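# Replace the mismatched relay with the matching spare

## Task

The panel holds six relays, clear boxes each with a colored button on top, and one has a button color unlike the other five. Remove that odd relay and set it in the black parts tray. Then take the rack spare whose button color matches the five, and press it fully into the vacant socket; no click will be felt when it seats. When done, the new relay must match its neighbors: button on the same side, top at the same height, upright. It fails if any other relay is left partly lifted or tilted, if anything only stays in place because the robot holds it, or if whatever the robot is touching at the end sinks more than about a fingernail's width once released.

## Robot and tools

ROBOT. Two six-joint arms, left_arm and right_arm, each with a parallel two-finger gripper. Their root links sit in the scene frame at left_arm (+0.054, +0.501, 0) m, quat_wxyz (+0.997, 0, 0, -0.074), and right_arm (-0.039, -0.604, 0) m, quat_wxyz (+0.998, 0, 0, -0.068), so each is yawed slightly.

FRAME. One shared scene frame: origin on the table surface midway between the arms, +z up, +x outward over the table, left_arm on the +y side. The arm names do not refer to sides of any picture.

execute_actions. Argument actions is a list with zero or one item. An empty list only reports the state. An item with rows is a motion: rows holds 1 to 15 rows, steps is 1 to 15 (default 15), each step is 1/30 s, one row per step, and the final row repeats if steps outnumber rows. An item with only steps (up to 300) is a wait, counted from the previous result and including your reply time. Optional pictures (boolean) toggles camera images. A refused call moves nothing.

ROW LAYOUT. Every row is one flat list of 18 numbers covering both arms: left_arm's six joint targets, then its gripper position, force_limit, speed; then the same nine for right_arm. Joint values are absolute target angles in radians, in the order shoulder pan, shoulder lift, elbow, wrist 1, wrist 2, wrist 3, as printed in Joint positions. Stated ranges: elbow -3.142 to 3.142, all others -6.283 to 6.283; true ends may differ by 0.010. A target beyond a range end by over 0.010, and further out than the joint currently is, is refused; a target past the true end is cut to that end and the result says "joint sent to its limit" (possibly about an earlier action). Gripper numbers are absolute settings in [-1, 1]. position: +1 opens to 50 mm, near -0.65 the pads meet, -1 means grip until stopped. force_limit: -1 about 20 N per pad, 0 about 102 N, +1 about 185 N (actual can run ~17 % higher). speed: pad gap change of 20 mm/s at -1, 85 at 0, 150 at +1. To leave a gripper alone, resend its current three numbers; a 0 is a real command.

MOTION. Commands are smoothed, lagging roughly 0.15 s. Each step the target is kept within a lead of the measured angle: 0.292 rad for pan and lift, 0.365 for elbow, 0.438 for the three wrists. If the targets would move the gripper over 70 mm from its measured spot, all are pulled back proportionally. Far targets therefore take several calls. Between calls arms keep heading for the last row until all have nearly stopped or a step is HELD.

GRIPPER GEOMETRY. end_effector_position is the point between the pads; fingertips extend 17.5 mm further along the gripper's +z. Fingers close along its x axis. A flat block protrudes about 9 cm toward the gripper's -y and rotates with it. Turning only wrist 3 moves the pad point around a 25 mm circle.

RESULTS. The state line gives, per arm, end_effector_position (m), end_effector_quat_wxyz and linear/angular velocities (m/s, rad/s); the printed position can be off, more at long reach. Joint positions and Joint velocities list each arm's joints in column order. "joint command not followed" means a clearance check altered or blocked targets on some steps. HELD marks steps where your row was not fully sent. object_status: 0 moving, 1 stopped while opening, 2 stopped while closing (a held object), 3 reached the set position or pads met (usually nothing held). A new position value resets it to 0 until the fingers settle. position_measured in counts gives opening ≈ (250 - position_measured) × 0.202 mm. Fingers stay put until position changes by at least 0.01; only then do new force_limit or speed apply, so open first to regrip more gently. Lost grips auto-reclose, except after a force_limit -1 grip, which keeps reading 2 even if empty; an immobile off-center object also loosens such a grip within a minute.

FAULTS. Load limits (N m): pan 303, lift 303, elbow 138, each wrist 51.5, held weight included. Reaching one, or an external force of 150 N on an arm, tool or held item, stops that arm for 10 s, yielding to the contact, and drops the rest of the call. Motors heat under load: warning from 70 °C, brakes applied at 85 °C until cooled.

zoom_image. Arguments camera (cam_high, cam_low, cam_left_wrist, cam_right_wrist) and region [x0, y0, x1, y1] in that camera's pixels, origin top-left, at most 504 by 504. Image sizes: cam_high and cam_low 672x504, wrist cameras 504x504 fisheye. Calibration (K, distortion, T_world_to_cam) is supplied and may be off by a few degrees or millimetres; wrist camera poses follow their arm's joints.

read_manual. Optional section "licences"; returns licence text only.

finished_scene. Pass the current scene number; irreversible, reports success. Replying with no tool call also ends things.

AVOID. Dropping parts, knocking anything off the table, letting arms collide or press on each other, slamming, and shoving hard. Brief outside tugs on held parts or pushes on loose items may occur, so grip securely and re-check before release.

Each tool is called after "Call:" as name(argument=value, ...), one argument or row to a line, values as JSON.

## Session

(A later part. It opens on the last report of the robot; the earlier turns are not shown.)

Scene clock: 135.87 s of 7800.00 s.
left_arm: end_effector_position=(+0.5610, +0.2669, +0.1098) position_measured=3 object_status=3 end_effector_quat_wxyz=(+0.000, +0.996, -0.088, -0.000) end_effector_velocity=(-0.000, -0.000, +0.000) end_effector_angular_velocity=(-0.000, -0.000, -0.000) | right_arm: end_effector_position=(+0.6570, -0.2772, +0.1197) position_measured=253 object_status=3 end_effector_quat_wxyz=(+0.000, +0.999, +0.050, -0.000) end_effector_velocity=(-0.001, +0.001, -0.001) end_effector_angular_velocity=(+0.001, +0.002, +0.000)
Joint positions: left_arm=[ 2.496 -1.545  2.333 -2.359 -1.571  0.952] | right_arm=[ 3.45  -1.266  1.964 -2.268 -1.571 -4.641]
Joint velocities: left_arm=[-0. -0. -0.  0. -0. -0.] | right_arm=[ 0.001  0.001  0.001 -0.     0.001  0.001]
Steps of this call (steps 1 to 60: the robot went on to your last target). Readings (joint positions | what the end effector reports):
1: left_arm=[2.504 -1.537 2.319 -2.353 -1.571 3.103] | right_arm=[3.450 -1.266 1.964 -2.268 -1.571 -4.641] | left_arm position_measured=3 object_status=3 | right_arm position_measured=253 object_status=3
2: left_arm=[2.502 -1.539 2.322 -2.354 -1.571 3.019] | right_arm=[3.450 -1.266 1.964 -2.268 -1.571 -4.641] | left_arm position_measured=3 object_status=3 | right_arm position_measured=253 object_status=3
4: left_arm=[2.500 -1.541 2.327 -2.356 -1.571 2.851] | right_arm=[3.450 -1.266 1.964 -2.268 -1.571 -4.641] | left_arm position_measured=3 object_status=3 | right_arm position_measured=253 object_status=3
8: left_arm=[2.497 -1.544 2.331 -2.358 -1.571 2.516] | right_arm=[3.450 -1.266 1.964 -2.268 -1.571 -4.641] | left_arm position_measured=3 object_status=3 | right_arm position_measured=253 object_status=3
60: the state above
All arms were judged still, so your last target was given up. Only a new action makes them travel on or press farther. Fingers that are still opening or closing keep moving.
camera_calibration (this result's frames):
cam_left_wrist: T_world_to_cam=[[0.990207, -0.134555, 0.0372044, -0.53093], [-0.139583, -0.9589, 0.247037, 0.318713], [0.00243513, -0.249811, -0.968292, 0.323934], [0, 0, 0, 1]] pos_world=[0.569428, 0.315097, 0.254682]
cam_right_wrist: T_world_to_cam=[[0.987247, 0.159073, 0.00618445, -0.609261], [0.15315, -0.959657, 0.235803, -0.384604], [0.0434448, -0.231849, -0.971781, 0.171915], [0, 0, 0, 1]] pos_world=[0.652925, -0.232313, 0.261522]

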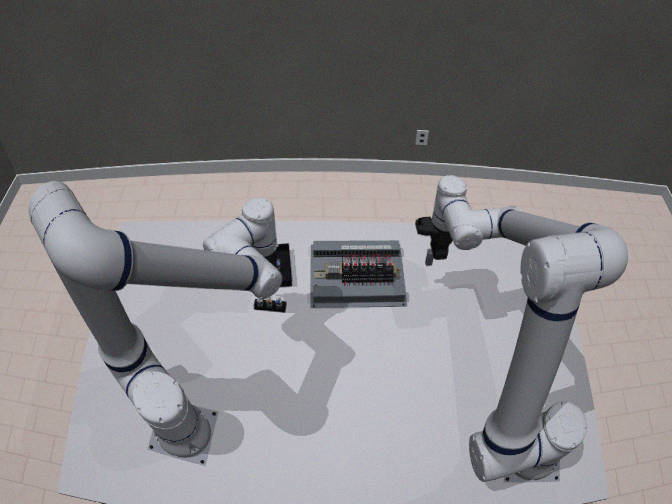

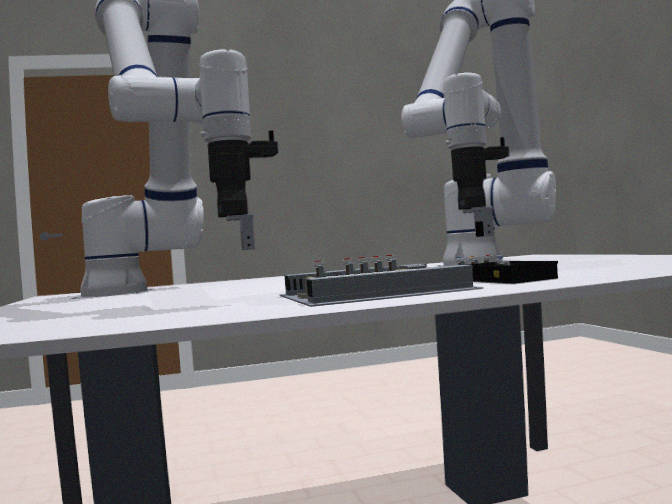

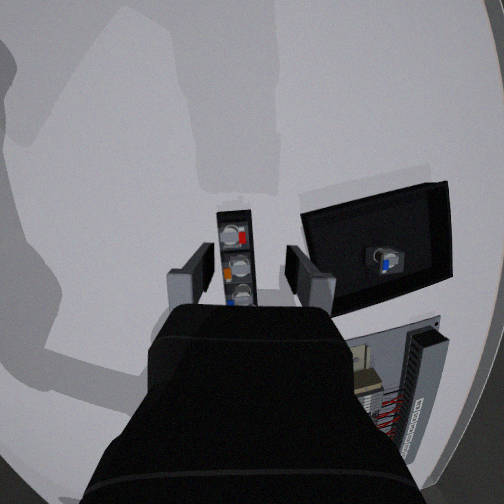

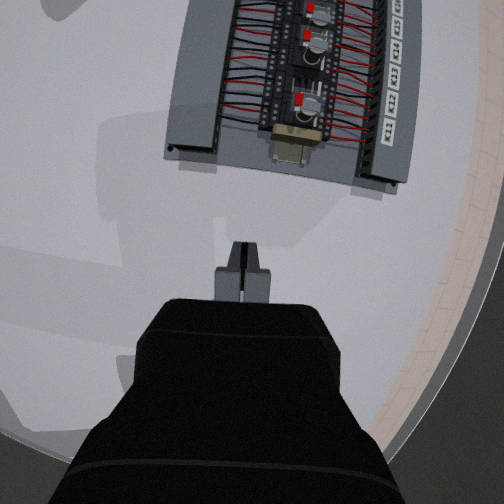

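Call:
execute_actions(
  actions=[
    {"rows":[[2.4954,-1.5258,2.3769,-2.4219,-1.571,0.881,1,-0.3,0,3.45,-1.2664,1.9637,-2.268,-1.571,-4.641,-1,0,0]]},
  ],
  pictures=false,
)

Call:
execute_actions(
  actions=[
    {"steps":12},
  ],
)

Call:
zoom_image(
  camera="cam_left_wrist",
  region=[180,180,320,320],
)

Call:
zoom_image(
  camera="cam_low",
  region=[430,200,550,290],
)

Scene clock: 142.87 s of 7800.00 s.
left_arm: end_effector_position=(+0.5491, +0.2771, +0.0853) position_measured=3 object_status=3 end_effector_quat_wxyz=(+0.000, +0.999, -0.053, -0.000) end_effector_velocity=(-0.002, +0.002, -0.005) end_effector_angular_velocity=(+0.000, +0.000, +0.012) | right_arm: end_effector_position=(+0.6570, -0.2772, +0.1197) position_measured=253 object_status=3 end_effector_quat_wxyz=(+0.000, +0.999, +0.050, -0.000) end_effector_velocity=(+0.000, -0.001, +0.000) end_effector_angular_velocity=(+0.000, -0.000, -0.001)
Joint positions: left_arm=[ 2.495 -1.526  2.376 -2.42  -1.571  0.883] | right_arm=[ 3.45  -1.266  1.964 -2.268 -1.571 -4.641]
Joint velocities: left_arm=[-0.001  0.004  0.008 -0.011 -0.    -0.013] | right_arm=[-0.001 -0.    -0.     0.     0.    -0.   ]
Steps of this call (steps 1 to 90: nothing new was sent; then 3.50 s passed at rest; steps 91 to 105: all 15 steps of this action). Readings (joint positions | what the end effector reports):
91: left_arm=[2.496 -1.545 2.334 -2.360 -1.571 0.951] | right_arm=[3.450 -1.266 1.964 -2.268 -1.571 -4.641] | left_arm position_measured=3 object_status=3 | right_arm position_measured=253 object_status=3
92: left_arm=[2.496 -1.541 2.342 -2.374 -1.571 0.936] | right_arm=[3.450 -1.266 1.964 -2.268 -1.571 -4.641] | left_arm position_measured=3 object_status=3 | right_arm position_measured=253 object_status=3
94: left_arm=[2.496 -1.534 2.358 -2.394 -1.571 0.913] | right_arm=[3.450 -1.266 1.964 -2.268 -1.571 -4.641] | left_arm position_measured=3 object_status=3 | right_arm position_measured=253 object_status=3
98: left_arm=[2.495 -1.529 2.370 -2.412 -1.571 0.892] | right_arm=[3.450 -1.266 1.964 -2.268 -1.571 -4.641] | left_arm position_measured=3 object_status=3 | right_arm position_measured=253 object_status=3
105: the state above

Scene clock: 143.27 s of 7800.00 s.
left_arm: end_effector_position=(+0.5488, +0.2773, +0.0847) position_measured=3 object_status=3 end_effector_quat_wxyz=(+0.000, +0.999, -0.053, -0.000) end_effector_velocity=(-0.000, -0.000, +0.000) end_effector_angular_velocity=(-0.000, -0.000, +0.000) | right_arm: end_effector_position=(+0.6570, -0.2772, +0.1197) position_measured=253 object_status=3 end_effector_quat_wxyz=(+0.000, +0.999, +0.050, -0.000) end_effector_velocity=(+0.001, -0.000, -0.000) end_effector_angular_velocity=(+0.000, +0.000, -0.001)
Joint positions: left_arm=[ 2.495 -1.526  2.377 -2.422 -1.571  0.881] | right_arm=[ 3.45  -1.266  1.964 -2.268 -1.571 -4.641]
Joint velocities: left_arm=[-0.    -0.001  0.    -0.    -0.    -0.001] | right_arm=[-0.     0.001 -0.001 -0.     0.     0.001]
Steps of this call (steps 1 to 12: the robot went on to your last target). Readings (joint positions | what the end effector reports):
1: left_arm=[2.495 -1.526 2.376 -2.421 -1.571 0.882] | right_arm=[3.450 -1.266 1.964 -2.268 -1.571 -4.641] | left_arm position_measured=3 object_status=3 | right_arm position_measured=253 object_status=3
2: left_arm=[2.495 -1.526 2.376 -2.421 -1.571 0.882] | right_arm=[3.450 -1.266 1.964 -2.268 -1.571 -4.641] | left_arm position_measured=3 object_status=3 | right_arm position_measured=253 object_status=3
4: left_arm=[2.495 -1.526 2.377 -2.421 -1.571 0.882] | right_arm=[3.450 -1.266 1.964 -2.268 -1.571 -4.641] | left_arm position_measured=3 object_status=3 | right_arm position_measured=253 object_status=3
8: left_arm=[2.495 -1.526 2.377 -2.422 -1.571 0.881] | right_arm=[3.450 -1.266 1.964 -2.268 -1.571 -4.641] | left_arm position_measured=3 object_status=3 | right_arm position_measured=253 object_status=3
12: the state above
camera_calibration (this result's frames):
cam_left_wrist: T_world_to_cam=[[0.99722, -0.064621, 0.0371123, -0.539782], [-0.0718124, -0.966357, 0.246974, 0.298082], [0.019904, -0.248953, -0.968311, 0.292423], [0, 0, 0, 1]] pos_world=[0.553866, 0.325972, 0.22957]
cam_right_wrist: T_world_to_cam=[[0.987248, 0.159073, 0.00618456, -0.609261], [0.15315, -0.959657, 0.235803, -0.384604], [0.0434449, -0.231849, -0.971781, 0.171915], [0, 0, 0, 1]] pos_world=[0.652925, -0.232313, 0.261522]

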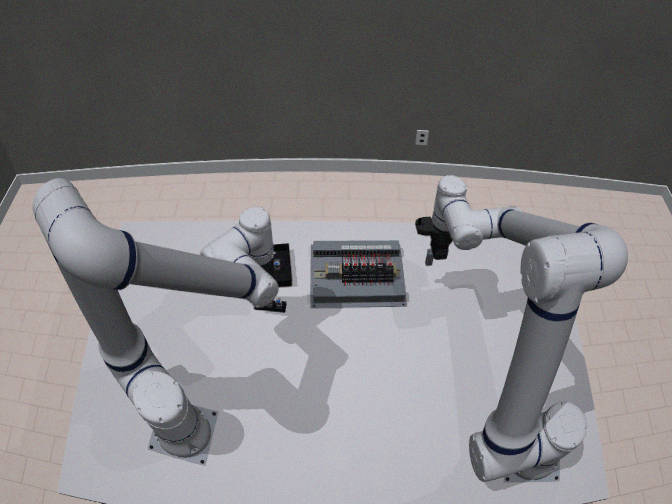

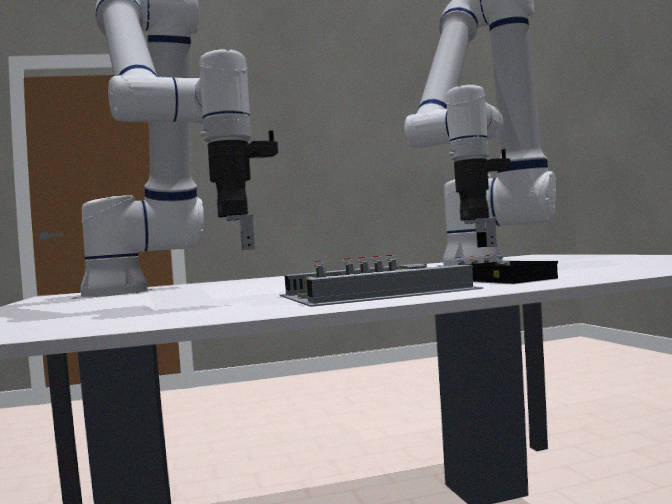

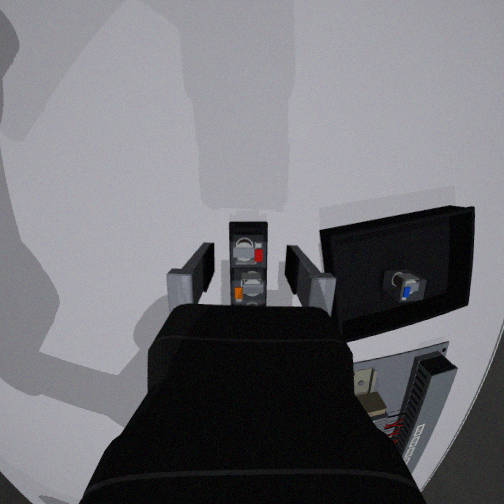

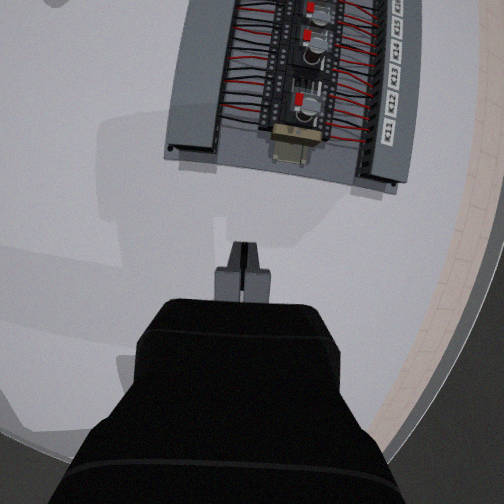

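Region (180, 180, 320, 320) of cam_left_wrist's 504x504 image, scaled by 3.600, with more detail than that image has.

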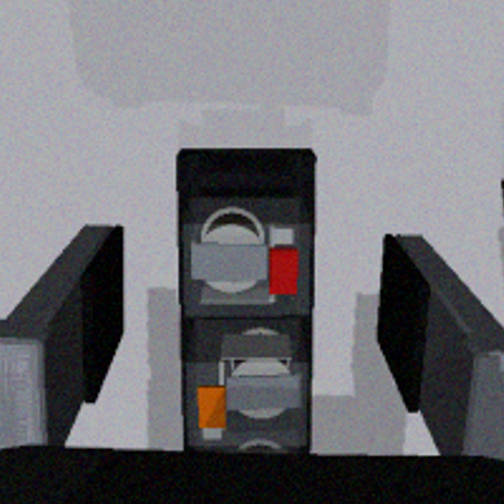

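Region (430, 200, 550, 290) of cam_low's 672x504 image, scaled by 4.200, with more detail than that image has; it fills the top 378 rows of this view, and the rest is white.

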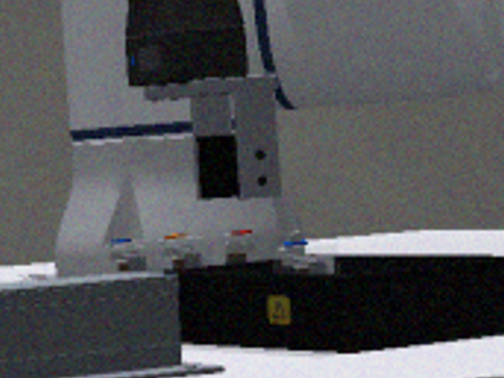

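Call:
execute_actions(
  actions=[
    {"rows":[[2.4914,-1.4561,2.4045,-2.5192,-1.571,0.877,1,-0.3,0,3.45,-1.2664,1.9637,-2.268,-1.571,-4.641,-1,0,0]]},
  ],
  pictures=false,
)

Call:
execute_actions(
  actions=[
    {"steps":12},
  ],
)

Call:
zoom_image(
  camera="cam_left_wrist",
  region=[180,180,320,320],
)

Scene clock: 148.53 s of 7800.00 s.
left_arm: end_effector_position=(+0.5473, +0.2759, +0.0476) position_measured=3 object_status=3 end_effector_quat_wxyz=(+0.000, +0.999, -0.053, -0.000) end_effector_velocity=(-0.001, +0.000, -0.008) end_effector_angular_velocity=(+0.001, +0.001, -0.000) | right_arm: end_effector_position=(+0.6570, -0.2772, +0.1197) position_measured=253 object_status=3 end_effector_quat_wxyz=(+0.000, +0.999, +0.050, -0.000) end_effector_velocity=(-0.000, -0.001, -0.000) end_effector_angular_velocity=(-0.001, +0.002, +0.000)
Joint positions: left_arm=[ 2.491 -1.458  2.404 -2.517 -1.571  0.877] | right_arm=[ 3.45  -1.266  1.964 -2.268 -1.571 -4.641]
Joint velocities: left_arm=[-0.001  0.014  0.005 -0.018  0.    -0.001] | right_arm=[-0.     0.    -0.     0.002 -0.001 -0.001]
Steps of this call (steps 1 to 15: the robot went on to your last target; steps 16 to 90: nothing new was sent; then 1.77 s passed at rest; steps 91 to 105: all 15 steps of this action). Readings (joint positions | what the end effector reports):
91: left_arm=[2.495 -1.524 2.377 -2.424 -1.571 0.881] | right_arm=[3.450 -1.266 1.964 -2.268 -1.571 -4.641] | left_arm position_measured=3 object_status=3 | right_arm position_measured=253 object_status=3
92: left_arm=[2.495 -1.512 2.382 -2.444 -1.571 0.880] | right_arm=[3.450 -1.266 1.964 -2.268 -1.571 -4.641] | left_arm position_measured=3 object_status=3 | right_arm position_measured=253 object_status=3
94: left_arm=[2.493 -1.487 2.393 -2.475 -1.571 0.879] | right_arm=[3.450 -1.266 1.964 -2.268 -1.571 -4.641] | left_arm position_measured=3 object_status=3 | right_arm position_measured=253 object_status=3
98: left_arm=[2.492 -1.467 2.400 -2.504 -1.571 0.878] | right_arm=[3.450 -1.266 1.964 -2.268 -1.571 -4.641] | left_arm position_measured=3 object_status=3 | right_arm position_measured=253 object_status=3
105: the state above

Scene clock: 148.93 s of 7800.00 s.
left_arm: end_effector_position=(+0.5473, +0.2759, +0.0468) position_measured=3 object_status=3 end_effector_quat_wxyz=(+0.000, +0.999, -0.053, -0.000) end_effector_velocity=(+0.000, -0.000, -0.000) end_effector_angular_velocity=(-0.000, -0.000, -0.000) | right_arm: end_effector_position=(+0.6570, -0.2772, +0.1197) position_measured=253 object_status=3 end_effector_quat_wxyz=(+0.000, +0.999, +0.050, -0.000) end_effector_velocity=(+0.000, -0.001, -0.000) end_effector_angular_velocity=(+0.000, +0.001, -0.001)
Joint positions: left_arm=[ 2.491 -1.456  2.404 -2.519 -1.571  0.877] | right_arm=[ 3.45  -1.266  1.964 -2.268 -1.571 -4.641]
Joint velocities: left_arm=[-0.001  0.001 -0.    -0.001  0.    -0.   ] | right_arm=[-0.002 -0.     0.001  0.001  0.001 -0.   ]
Steps of this call (steps 1 to 12: the robot went on to your last target). Readings (joint positions | what the end effector reports):
1: left_arm=[2.491 -1.457 2.404 -2.517 -1.571 0.877] | right_arm=[3.450 -1.266 1.964 -2.268 -1.571 -4.641] | left_arm position_measured=3 object_status=3 | right_arm position_measured=253 object_status=3
2: left_arm=[2.491 -1.457 2.404 -2.518 -1.571 0.877] | right_arm=[3.450 -1.266 1.964 -2.268 -1.571 -4.641] | left_arm position_measured=3 object_status=3 | right_arm position_measured=253 object_status=3
4: left_arm=[2.491 -1.457 2.404 -2.518 -1.571 0.877] | right_arm=[3.450 -1.266 1.964 -2.268 -1.571 -4.641] | left_arm position_measured=3 object_status=3 | right_arm position_measured=253 object_status=3
8: left_arm=[2.491 -1.456 2.404 -2.519 -1.571 0.877] | right_arm=[3.450 -1.266 1.964 -2.268 -1.571 -4.641] | left_arm position_measured=3 object_status=3 | right_arm position_measured=253 object_status=3
12: the state above
camera_calibration (this result's frames):
cam_left_wrist: T_world_to_cam=[[0.997224, -0.0645572, 0.0371122, -0.536942], [-0.0717506, -0.966362, 0.246974, 0.305953], [0.0199199, -0.248952, -0.968311, 0.255359], [0, 0, 0, 1]] pos_world=[0.552317, 0.32457, 0.191632]
cam_right_wrist: T_world_to_cam=[[0.987247, 0.159073, 0.0061848, -0.609261], [0.15315, -0.959657, 0.235803, -0.384604], [0.0434451, -0.231849, -0.971781, 0.171915], [0, 0, 0, 1]] pos_world=[0.652925, -0.232313, 0.261522]

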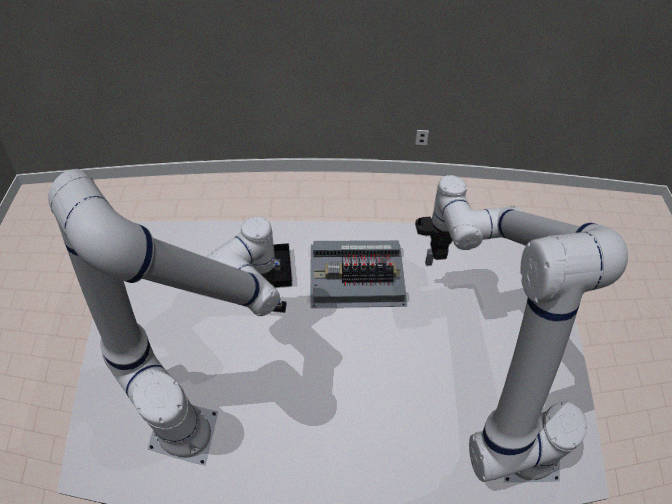

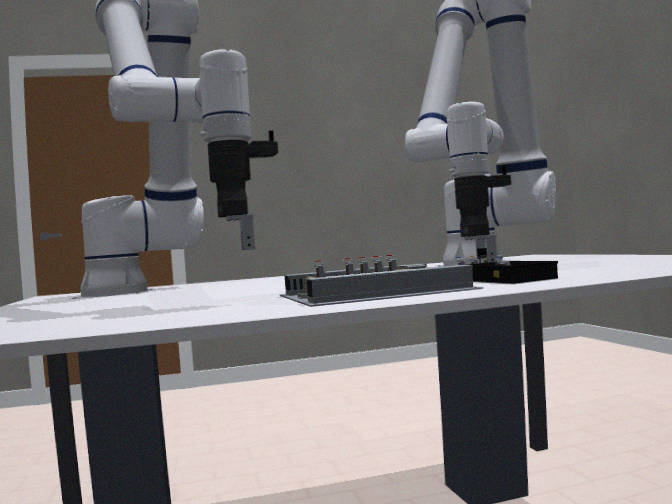

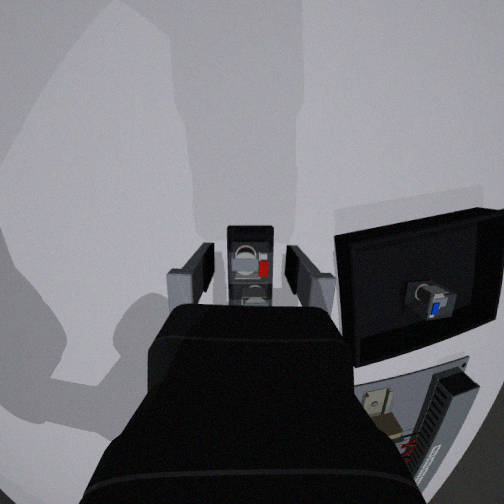

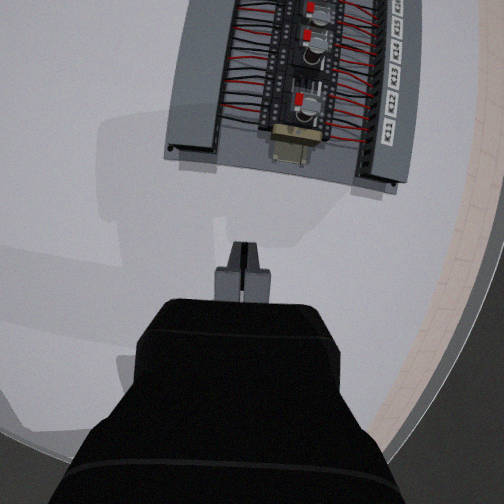

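Region (180, 180, 320, 320) of cam_left_wrist's 504x504 image, scaled by 3.600, with more detail than that image has.

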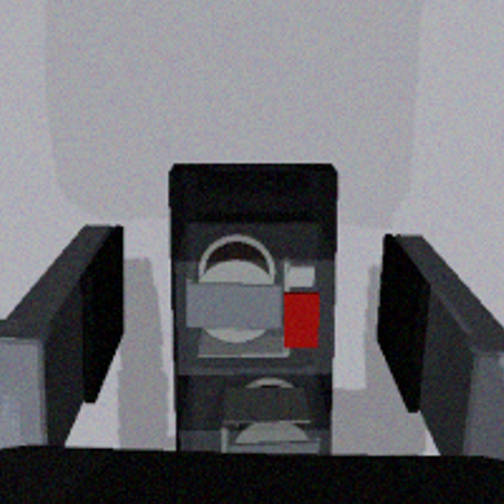

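Call:
execute_actions(
  actions=[
    {"rows":[[2.4914,-1.4561,2.4045,-2.5192,-1.571,0.877,-1,0,-0.5,3.45,-1.2664,1.9637,-2.268,-1.571,-4.641,-1,0,0]]},
  ],
  pictures=false,
)

Call:
execute_actions(
  actions=[
    {"steps":12},
  ],
  pictures=false,
)

Call:
execute_actions(
  actions=[
    {"rows":[[2.4914,-1.491,2.391,-2.4708,-1.571,0.877,-1,0,-0.5,3.45,-1.2664,1.9637,-2.268,-1.571,-4.641,-1,0,0]]},
  ],
)

Scene clock: 153.17 s of 7800.00 s.
left_arm: end_effector_position=(+0.5473, +0.2759, +0.0467) position_measured=120 object_status=0 end_effector_quat_wxyz=(+0.000, +0.999, -0.053, -0.000) end_effector_velocity=(-0.000, -0.000, -0.000) end_effector_angular_velocity=(+0.000, +0.001, -0.001) | right_arm: end_effector_position=(+0.6570, -0.2772, +0.1197) position_measured=253 object_status=3 end_effector_quat_wxyz=(+0.000, +0.999, +0.050, -0.000) end_effector_velocity=(+0.002, +0.000, +0.001) end_effector_angular_velocity=(-0.001, -0.004, +0.001)
Joint positions: left_arm=[ 2.491 -1.456  2.405 -2.519 -1.571  0.877] | right_arm=[ 3.45  -1.266  1.964 -2.268 -1.571 -4.641]
Joint velocities: left_arm=[-0.001  0.     0.    -0.    -0.     0.   ] | right_arm=[ 0.001  0.    -0.003 -0.002 -0.002  0.   ]
Steps of this call (steps 1 to 15: the robot went on to your last target; steps 16 to 90: nothing new was sent; then 0.73 s passed at rest; steps 91 to 105: all 15 steps of this action). Readings (joint positions | what the end effector reports):
91: left_arm=[2.491 -1.456 2.405 -2.519 -1.571 0.877] | right_arm=[3.450 -1.266 1.964 -2.268 -1.571 -4.641] | left_arm position_measured=7 object_status=0 | right_arm position_measured=253 object_status=3
92: left_arm=[2.491 -1.456 2.405 -2.519 -1.571 0.877] | right_arm=[3.450 -1.266 1.964 -2.268 -1.571 -4.641] | left_arm position_measured=16 object_status=0 | right_arm position_measured=253 object_status=3
94: left_arm=[2.491 -1.456 2.405 -2.519 -1.571 0.877] | right_arm=[3.450 -1.266 1.964 -2.268 -1.571 -4.641] | left_arm position_measured=33 object_status=0 | right_arm position_measured=253 object_status=3
98: left_arm=[2.491 -1.456 2.405 -2.519 -1.571 0.877] | right_arm=[3.450 -1.266 1.964 -2.268 -1.571 -4.641] | left_arm position_measured=68 object_status=0 | right_arm position_measured=253 object_status=3
105: the state above

Scene clock: 153.57 s of 7800.00 s.
left_arm: end_effector_position=(+0.5473, +0.2759, +0.0467) position_measured=120 object_status=2 end_effector_quat_wxyz=(+0.000, +0.999, -0.053, -0.000) end_effector_velocity=(+0.000, +0.000, -0.000) end_effector_angular_velocity=(+0.000, +0.001, +0.000) | right_arm: end_effector_position=(+0.6570, -0.2772, +0.1197) position_measured=253 object_status=3 end_effector_quat_wxyz=(+0.000, +0.999, +0.050, -0.000) end_effector_velocity=(-0.002, +0.000, -0.001) end_effector_angular_velocity=(+0.000, +0.003, +0.001)
Joint positions: left_arm=[ 2.491 -1.456  2.405 -2.519 -1.571  0.877] | right_arm=[ 3.45  -1.266  1.964 -2.268 -1.571 -4.641]
Joint velocities: left_arm=[ 0.     0.001 -0.     0.    -0.     0.   ] | right_arm=[ 0.001  0.     0.002  0.001  0.001 -0.001]
Steps of this call (steps 1 to 12: the robot went on to your last target). Readings (joint positions | what the end effector reports):
1: left_arm=[2.491 -1.456 2.405 -2.519 -1.571 0.877] | right_arm=[3.450 -1.266 1.964 -2.268 -1.571 -4.641] | left_arm position_measured=120 object_status=0 | right_arm position_measured=253 object_status=3
2: left_arm=[2.491 -1.456 2.405 -2.519 -1.571 0.877] | right_arm=[3.450 -1.266 1.964 -2.268 -1.571 -4.641] | left_arm position_measured=120 object_status=0 | right_arm position_measured=253 object_status=3
4: left_arm=[2.491 -1.456 2.405 -2.519 -1.571 0.877] | right_arm=[3.450 -1.266 1.964 -2.268 -1.571 -4.641] | left_arm position_measured=120 object_status=0 | right_arm position_measured=253 object_status=3
8: left_arm=[2.491 -1.456 2.405 -2.519 -1.571 0.877] | right_arm=[3.450 -1.266 1.964 -2.268 -1.571 -4.641] | left_arm position_measured=120 object_status=2 | right_arm position_measured=253 object_status=3
12: the state above

Scene clock: 154.07 s of 7800.00 s.
left_arm: end_effector_position=(+0.5477, +0.2754, +0.0650) position_measured=120 object_status=2 end_effector_quat_wxyz=(+0.000, +0.999, -0.053, -0.000) end_effector_velocity=(+0.000, +0.000, +0.004) end_effector_angular_velocity=(-0.000, -0.000, +0.000) | right_arm: end_effector_position=(+0.6570, -0.2772, +0.1197) position_measured=253 object_status=3 end_effector_quat_wxyz=(+0.000, +0.999, +0.050, -0.000) end_effector_velocity=(+0.000, -0.000, -0.001) end_effector_angular_velocity=(-0.001, -0.000, +0.001)
Joint positions: left_arm=[ 2.491 -1.49   2.391 -2.472 -1.571  0.877] | right_arm=[ 3.45  -1.266  1.964 -2.268 -1.571 -4.641]
Joint velocities: left_arm=[ 0.    -0.007 -0.003  0.009  0.     0.   ] | right_arm=[ 0.     0.001  0.    -0.001 -0.001 -0.001]
Steps of this call (steps 1 to 15: all 15 steps of this action). Readings (joint positions | what the end effector reports):
1: left_arm=[2.491 -1.457 2.404 -2.518 -1.571 0.877] | right_arm=[3.450 -1.266 1.964 -2.268 -1.571 -4.641] | left_arm position_measured=120 object_status=2 | right_arm position_measured=253 object_status=3
2: left_arm=[2.491 -1.463 2.403 -2.508 -1.571 0.877] | right_arm=[3.450 -1.266 1.964 -2.268 -1.571 -4.641] | left_arm position_measured=120 object_status=2 | right_arm position_measured=253 object_status=3
4: left_arm=[2.491 -1.475 2.397 -2.493 -1.571 0.877] | right_arm=[3.450 -1.266 1.964 -2.268 -1.571 -4.641] | left_arm position_measured=120 object_status=2 | right_arm position_measured=253 object_status=3
8: left_arm=[2.491 -1.486 2.393 -2.478 -1.571 0.877] | right_arm=[3.450 -1.266 1.964 -2.268 -1.571 -4.641] | left_arm position_measured=120 object_status=2 | right_arm position_measured=253 object_status=3
15: the state above
camera_calibration (this result's frames):
cam_left_wrist: T_world_to_cam=[[0.99722, -0.0646215, 0.0371016, -0.538091], [-0.0718098, -0.966364, 0.24695, 0.301014], [0.0198953, -0.248927, -0.968318, 0.272901], [0, 0, 0, 1]] pos_world=[0.552781, 0.324049, 0.209884]
cam_right_wrist: T_world_to_cam=[[0.987248, 0.159073, 0.00618455, -0.609261], [0.15315, -0.959657, 0.235803, -0.384604], [0.0434448, -0.231849, -0.971781, 0.171915], [0, 0, 0, 1]] pos_world=[0.652925, -0.232313, 0.261522]

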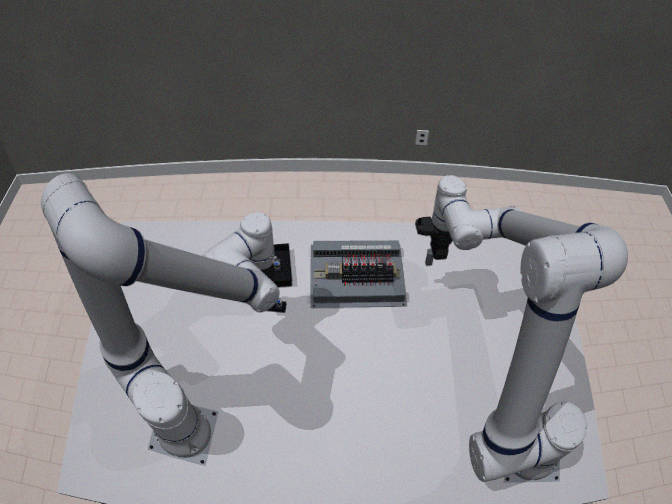

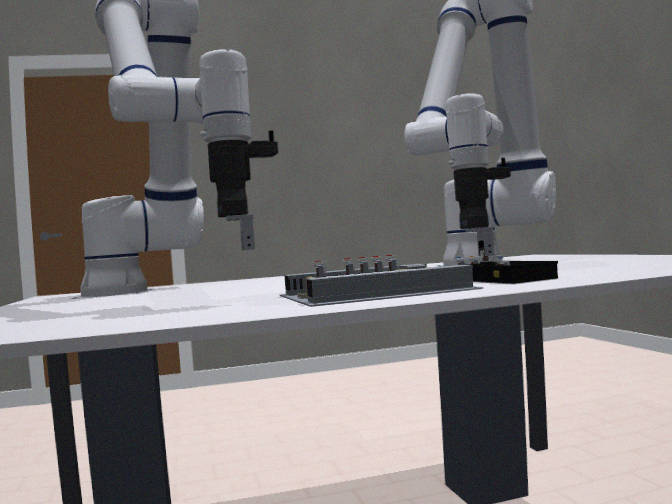

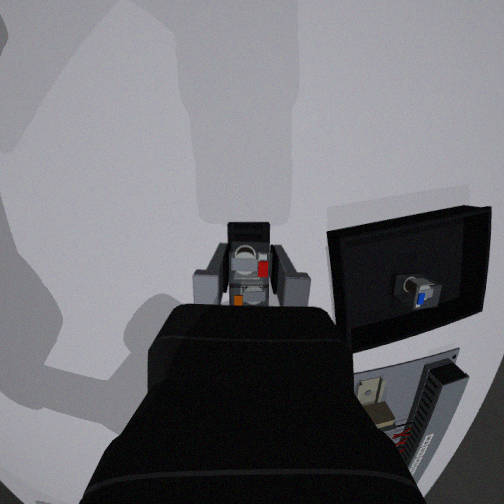

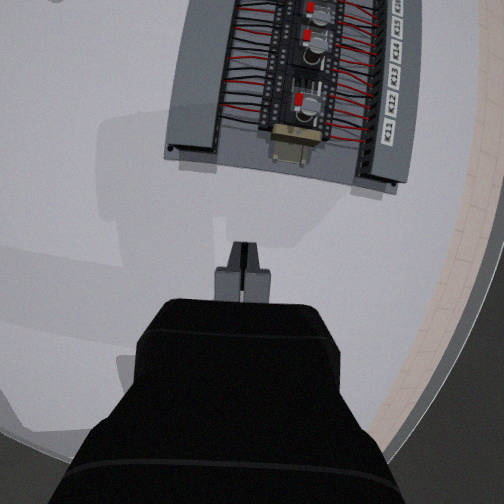

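Call:
execute_actions(
  actions=[
    {"rows":[[2.4914,-1.6306,2.3216,-2.2618,-1.571,0.877,-1,0,-0.5,3.45,-1.2664,1.9637,-2.268,-1.571,-4.641,-1,0,0]]},
  ],
  pictures=false,
)

Call:
execute_actions(
  actions=[
    {"rows":[[2.3257,-1.1432,1.7163,-2.1439,-1.571,3.7487,-1,0,-0.5,3.45,-1.2664,1.9637,-2.268,-1.571,-4.641,-1,0,0]]},
  ],
  pictures=false,
)

Call:
execute_actions(
  actions=[
    {"steps":60},
  ],
  pictures=false,
)

Call:
execute_actions(
  actions=[
    {"rows":[[2.3257,-1.0959,1.7487,-2.2236,-1.571,3.7487,-1,0,-0.5,3.45,-1.2664,1.9637,-2.268,-1.571,-4.641,-1,0,0]]},
  ],
  pictures=false,
)

Call:
execute_actions(
  actions=[
    {"steps":12},
  ],
)

Call:
zoom_image(
  camera="cam_left_wrist",
  region=[180,180,320,320],
)

Call:
zoom_image(
  camera="cam_low",
  region=[290,200,410,290],
)

Scene clock: 164.23 s of 7800.00 s.
left_arm: end_effector_position=(+0.5474, +0.2758, +0.1472) position_measured=120 object_status=2 end_effector_quat_wxyz=(+0.000, +0.999, -0.052, -0.000) end_effector_velocity=(-0.001, +0.001, +0.020) end_effector_angular_velocity=(-0.001, -0.001, -0.001) | right_arm: end_effector_position=(+0.6570, -0.2772, +0.1197) position_measured=253 object_status=3 end_effector_quat_wxyz=(+0.000, +0.999, +0.050, -0.000) end_effector_velocity=(-0.001, +0.000, -0.001) end_effector_angular_velocity=(+0.000, +0.002, +0.001)
Joint positions: left_arm=[ 2.491 -1.627  2.324 -2.268 -1.571  0.877] | right_arm=[ 3.45  -1.266  1.964 -2.268 -1.571 -4.641]
Joint velocities: left_arm=[-0.001 -0.032 -0.017  0.048 -0.    -0.   ] | right_arm=[ 0.    -0.     0.001  0.     0.001 -0.001]
Steps of this call (steps 1 to 15: the robot went on to your last target; steps 16 to 90: nothing new was sent; then 6.67 s passed at rest; steps 91 to 105: all 15 steps of this action). Readings (joint positions | what the end effector reports):
91: left_arm=[2.491 -1.493 2.390 -2.468 -1.571 0.877] | right_arm=[3.450 -1.266 1.964 -2.268 -1.571 -4.641] | left_arm position_measured=120 object_status=2 | right_arm position_measured=253 object_status=3
92: left_arm=[2.491 -1.506 2.384 -2.446 -1.571 0.877] | right_arm=[3.450 -1.266 1.964 -2.268 -1.571 -4.641] | left_arm position_measured=120 object_status=2 | right_arm position_measured=253 object_status=3
94: left_arm=[2.491 -1.553 2.359 -2.378 -1.571 0.877] | right_arm=[3.450 -1.266 1.964 -2.268 -1.571 -4.641] | left_arm position_measured=120 object_status=2 | right_arm position_measured=253 object_status=3
98: left_arm=[2.491 -1.604 2.335 -2.302 -1.571 0.877] | right_arm=[3.450 -1.266 1.964 -2.268 -1.571 -4.641] | left_arm position_measured=120 object_status=2 | right_arm position_measured=253 object_status=3
105: the state above

Scene clock: 164.73 s of 7800.00 s.
left_arm: end_effector_position=(+0.6291, +0.1072, +0.1641) position_measured=120 object_status=2 end_effector_quat_wxyz=(-0.004, +0.964, -0.266, -0.005) end_effector_velocity=(+0.180, -0.353, +0.009) end_effector_angular_velocity=(-0.026, -0.009, -0.882) | right_arm: end_effector_position=(+0.6570, -0.2772, +0.1197) position_measured=253 object_status=3 end_effector_quat_wxyz=(+0.000, +0.999, +0.050, -0.000) end_effector_velocity=(-0.000, +0.000, +0.000) end_effector_angular_velocity=(+0.001, -0.000, -0.001)
Joint positions: left_arm=[ 2.398 -1.402  2.041 -2.197 -1.571  1.216] | right_arm=[ 3.45  -1.266  1.964 -2.268 -1.571 -4.641]
Joint velocities: left_arm=[-0.133  0.485 -0.609  0.098  0.     0.75 ] | right_arm=[-0.    -0.001  0.001 -0.     0.001  0.001]
Steps of this call (steps 1 to 15: all 15 steps of this action). Readings (joint positions | what the end effector reports):
1: left_arm=[2.491 -1.626 2.322 -2.266 -1.571 0.879] | right_arm=[3.450 -1.266 1.964 -2.268 -1.571 -4.641] | left_arm position_measured=120 object_status=2 | right_arm position_measured=253 object_status=3
2: left_arm=[2.483 -1.613 2.306 -2.259 -1.571 0.900] | right_arm=[3.450 -1.266 1.964 -2.268 -1.571 -4.641] | left_arm position_measured=120 object_status=2 | right_arm position_measured=253 object_status=3
4: left_arm=[2.465 -1.580 2.263 -2.247 -1.571 0.949] | right_arm=[3.450 -1.266 1.964 -2.268 -1.571 -4.641] | left_arm position_measured=120 object_status=2 | right_arm position_measured=253 object_status=3
8: left_arm=[2.436 -1.516 2.183 -2.225 -1.571 1.045] | right_arm=[3.450 -1.266 1.964 -2.268 -1.571 -4.641] | left_arm position_measured=120 object_status=2 | right_arm position_measured=253 object_status=3
15: the state above

Scene clock: 166.73 s of 7800.00 s.
left_arm: end_effector_position=(+0.6856, -0.1239, +0.1497) position_measured=120 object_status=2 end_effector_quat_wxyz=(-0.000, +0.000, +1.000, -0.000) end_effector_velocity=(+0.000, +0.001, -0.000) end_effector_angular_velocity=(+0.001, +0.001, -0.000) | right_arm: end_effector_position=(+0.6570, -0.2772, +0.1197) position_measured=253 object_status=3 end_effector_quat_wxyz=(+0.000, +0.999, +0.050, -0.000) end_effector_velocity=(-0.001, -0.001, -0.001) end_effector_angular_velocity=(-0.000, +0.001, +0.001)
Joint positions: left_arm=[ 2.326 -1.143  1.716 -2.144 -1.571  3.749] | right_arm=[ 3.45  -1.266  1.964 -2.268 -1.571 -4.641]
Joint velocities: left_arm=[ 0.001  0.     0.     0.    -0.     0.001] | right_arm=[-0.    -0.     0.002 -0.    -0.    -0.001]
Steps of this call (steps 1 to 60: the robot went on to your last target). Readings (joint positions | what the end effector reports):
1: left_arm=[2.393 -1.385 2.020 -2.194 -1.571 1.242] | right_arm=[3.450 -1.266 1.964 -2.268 -1.571 -4.641] | left_arm position_measured=120 object_status=2 | right_arm position_measured=253 object_status=3
2: left_arm=[2.389 -1.369 2.000 -2.190 -1.571 1.270] | right_arm=[3.450 -1.266 1.964 -2.268 -1.571 -4.641] | left_arm position_measured=120 object_status=2 | right_arm position_measured=253 object_status=3
4: left_arm=[2.380 -1.336 1.959 -2.184 -1.571 1.332] | right_arm=[3.450 -1.266 1.964 -2.268 -1.571 -4.641] | left_arm position_measured=120 object_status=2 | right_arm position_measured=253 object_status=3
8: left_arm=[2.362 -1.272 1.878 -2.170 -1.571 1.489] | right_arm=[3.450 -1.266 1.964 -2.268 -1.571 -4.641] | left_arm position_measured=120 object_status=2 | right_arm position_measured=253 object_status=3
60: the state above

Scene clock: 167.23 s of 7800.00 s.
left_arm: end_effector_position=(+0.6856, -0.1240, +0.1010) position_measured=120 object_status=2 end_effector_quat_wxyz=(-0.000, +0.000, +1.000, -0.000) end_effector_velocity=(-0.001, -0.001, -0.009) end_effector_angular_velocity=(-0.000, +0.000, -0.001) | right_arm: end_effector_position=(+0.6570, -0.2772, +0.1197) position_measured=253 object_status=3 end_effector_quat_wxyz=(+0.000, +0.999, +0.050, -0.000) end_effector_velocity=(-0.001, -0.000, -0.001) end_effector_angular_velocity=(-0.002, +0.000, +0.001)
Joint positions: left_arm=[ 2.326 -1.097  1.748 -2.222 -1.571  3.749] | right_arm=[ 3.45  -1.266  1.964 -2.268 -1.571 -4.641]
Joint velocities: left_arm=[-0.001  0.008  0.006 -0.014 -0.    -0.   ] | right_arm=[ 0.001  0.     0.002 -0.001 -0.002 -0.001]
Steps of this call (steps 1 to 15: all 15 steps of this action). Readings (joint positions | what the end effector reports):
1: left_arm=[2.326 -1.142 1.717 -2.145 -1.571 3.749] | right_arm=[3.450 -1.266 1.964 -2.268 -1.571 -4.641] | left_arm position_measured=120 object_status=2 | right_arm position_measured=253 object_status=3
2: left_arm=[2.326 -1.134 1.721 -2.163 -1.571 3.749] | right_arm=[3.450 -1.266 1.964 -2.268 -1.571 -4.641] | left_arm position_measured=120 object_status=2 | right_arm position_measured=253 object_status=3
4: left_arm=[2.326 -1.116 1.735 -2.188 -1.571 3.749] | right_arm=[3.450 -1.266 1.964 -2.268 -1.571 -4.641] | left_arm position_measured=120 object_status=2 | right_arm position_measured=253 object_status=3
8: left_arm=[2.326 -1.103 1.744 -2.211 -1.571 3.749] | right_arm=[3.450 -1.266 1.964 -2.268 -1.571 -4.641] | left_arm position_measured=120 object_status=2 | right_arm position_measured=253 object_status=3
15: the state above

Scene clock: 167.63 s of 7800.00 s.
left_arm: end_effector_position=(+0.6856, -0.1239, +0.0999) position_measured=120 object_status=2 end_effector_quat_wxyz=(-0.000, +0.000, +1.000, -0.000) end_effector_velocity=(-0.001, -0.001, -0.000) end_effector_angular_velocity=(+0.000, +0.000, -0.001) | right_arm: end_effector_position=(+0.6570, -0.2772, +0.1197) position_measured=253 object_status=3 end_effector_quat_wxyz=(+0.000, +0.999, +0.050, -0.000) end_effector_velocity=(+0.001, -0.000, +0.001) end_effector_angular_velocity=(-0.001, -0.001, +0.000)
Joint positions: left_arm=[ 2.326 -1.096  1.749 -2.224 -1.571  3.749] | right_arm=[ 3.45  -1.266  1.964 -2.268 -1.571 -4.641]
Joint velocities: left_arm=[-0.001  0.     0.    -0.    -0.     0.   ] | right_arm=[ 0.    -0.    -0.001  0.001 -0.002 -0.   ]
Steps of this call (steps 1 to 12: the robot went on to your last target). Readings (joint positions | what the end effector reports):
1: left_arm=[2.326 -1.097 1.748 -2.222 -1.571 3.749] | right_arm=[3.450 -1.266 1.964 -2.268 -1.571 -4.641] | left_arm position_measured=120 object_status=2 | right_arm position_measured=253 object_status=3
2: left_arm=[2.326 -1.097 1.748 -2.223 -1.571 3.749] | right_arm=[3.450 -1.266 1.964 -2.268 -1.571 -4.641] | left_arm position_measured=120 object_status=2 | right_arm position_measured=253 object_status=3
4: left_arm=[2.326 -1.096 1.748 -2.223 -1.571 3.749] | right_arm=[3.450 -1.266 1.964 -2.268 -1.571 -4.641] | left_arm position_measured=120 object_status=2 | right_arm position_measured=253 object_status=3
8: left_arm=[2.326 -1.096 1.749 -2.223 -1.571 3.749] | right_arm=[3.450 -1.266 1.964 -2.268 -1.571 -4.641] | left_arm position_measured=120 object_status=2 | right_arm position_measured=253 object_status=3
12: the state above
camera_calibration (this result's frames):
cam_left_wrist: T_world_to_cam=[[-0.99852, -0.0394935, 0.0373971, 0.66867], [-0.029072, 0.968652, 0.246716, 0.12692], [-0.0459685, 0.245263, -0.968366, 0.310899], [0, 0, 0, 1]] pos_world=[0.685662, -0.172786, 0.244745]
cam_right_wrist: T_world_to_cam=[[0.987247, 0.159073, 0.0061845, -0.609261], [0.15315, -0.959657, 0.235803, -0.384604], [0.0434448, -0.231849, -0.971781, 0.171915], [0, 0, 0, 1]] pos_world=[0.652925, -0.232313, 0.261522]

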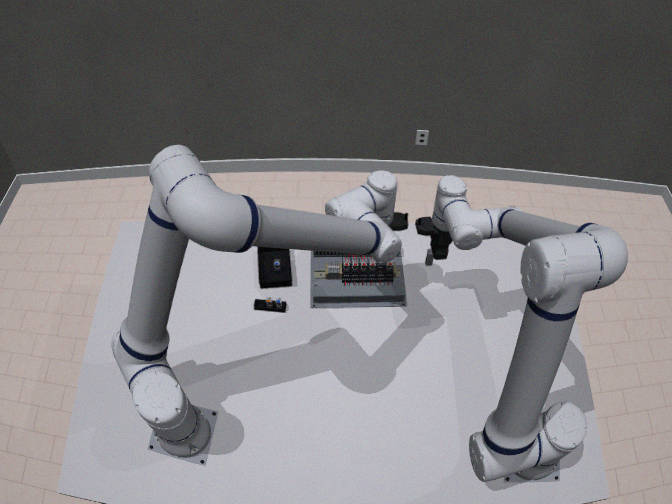

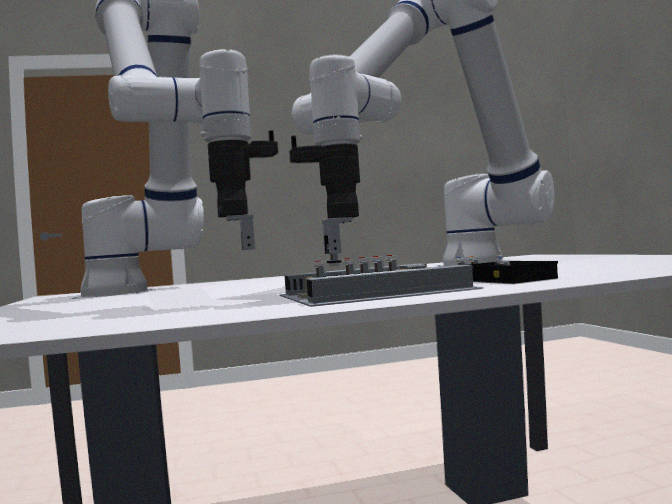

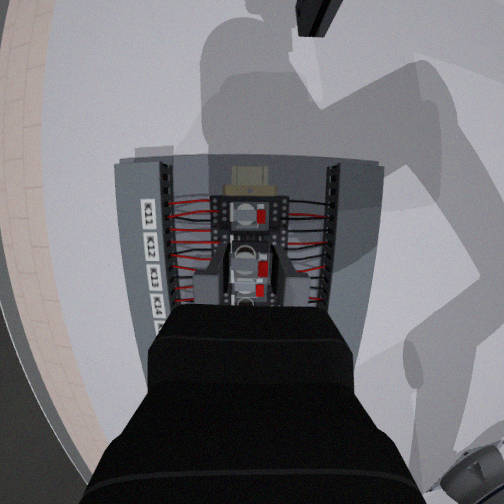

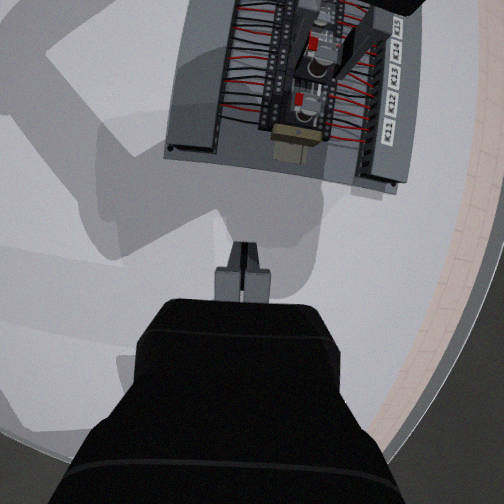

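Region (180, 180, 320, 320) of cam_left_wrist's 504x504 image, scaled by 3.600, with more detail than that image has.

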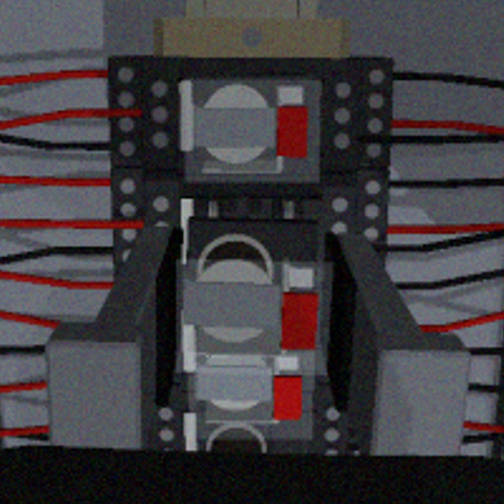

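Region (290, 200, 410, 290) of cam_low's 672x504 image, scaled by 4.200, with more detail than that image has; it fills the top 378 rows of this view, and the rest is white.

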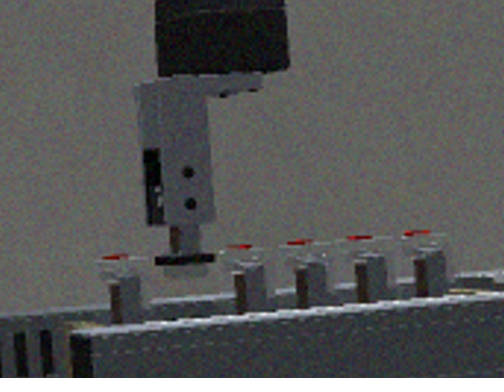

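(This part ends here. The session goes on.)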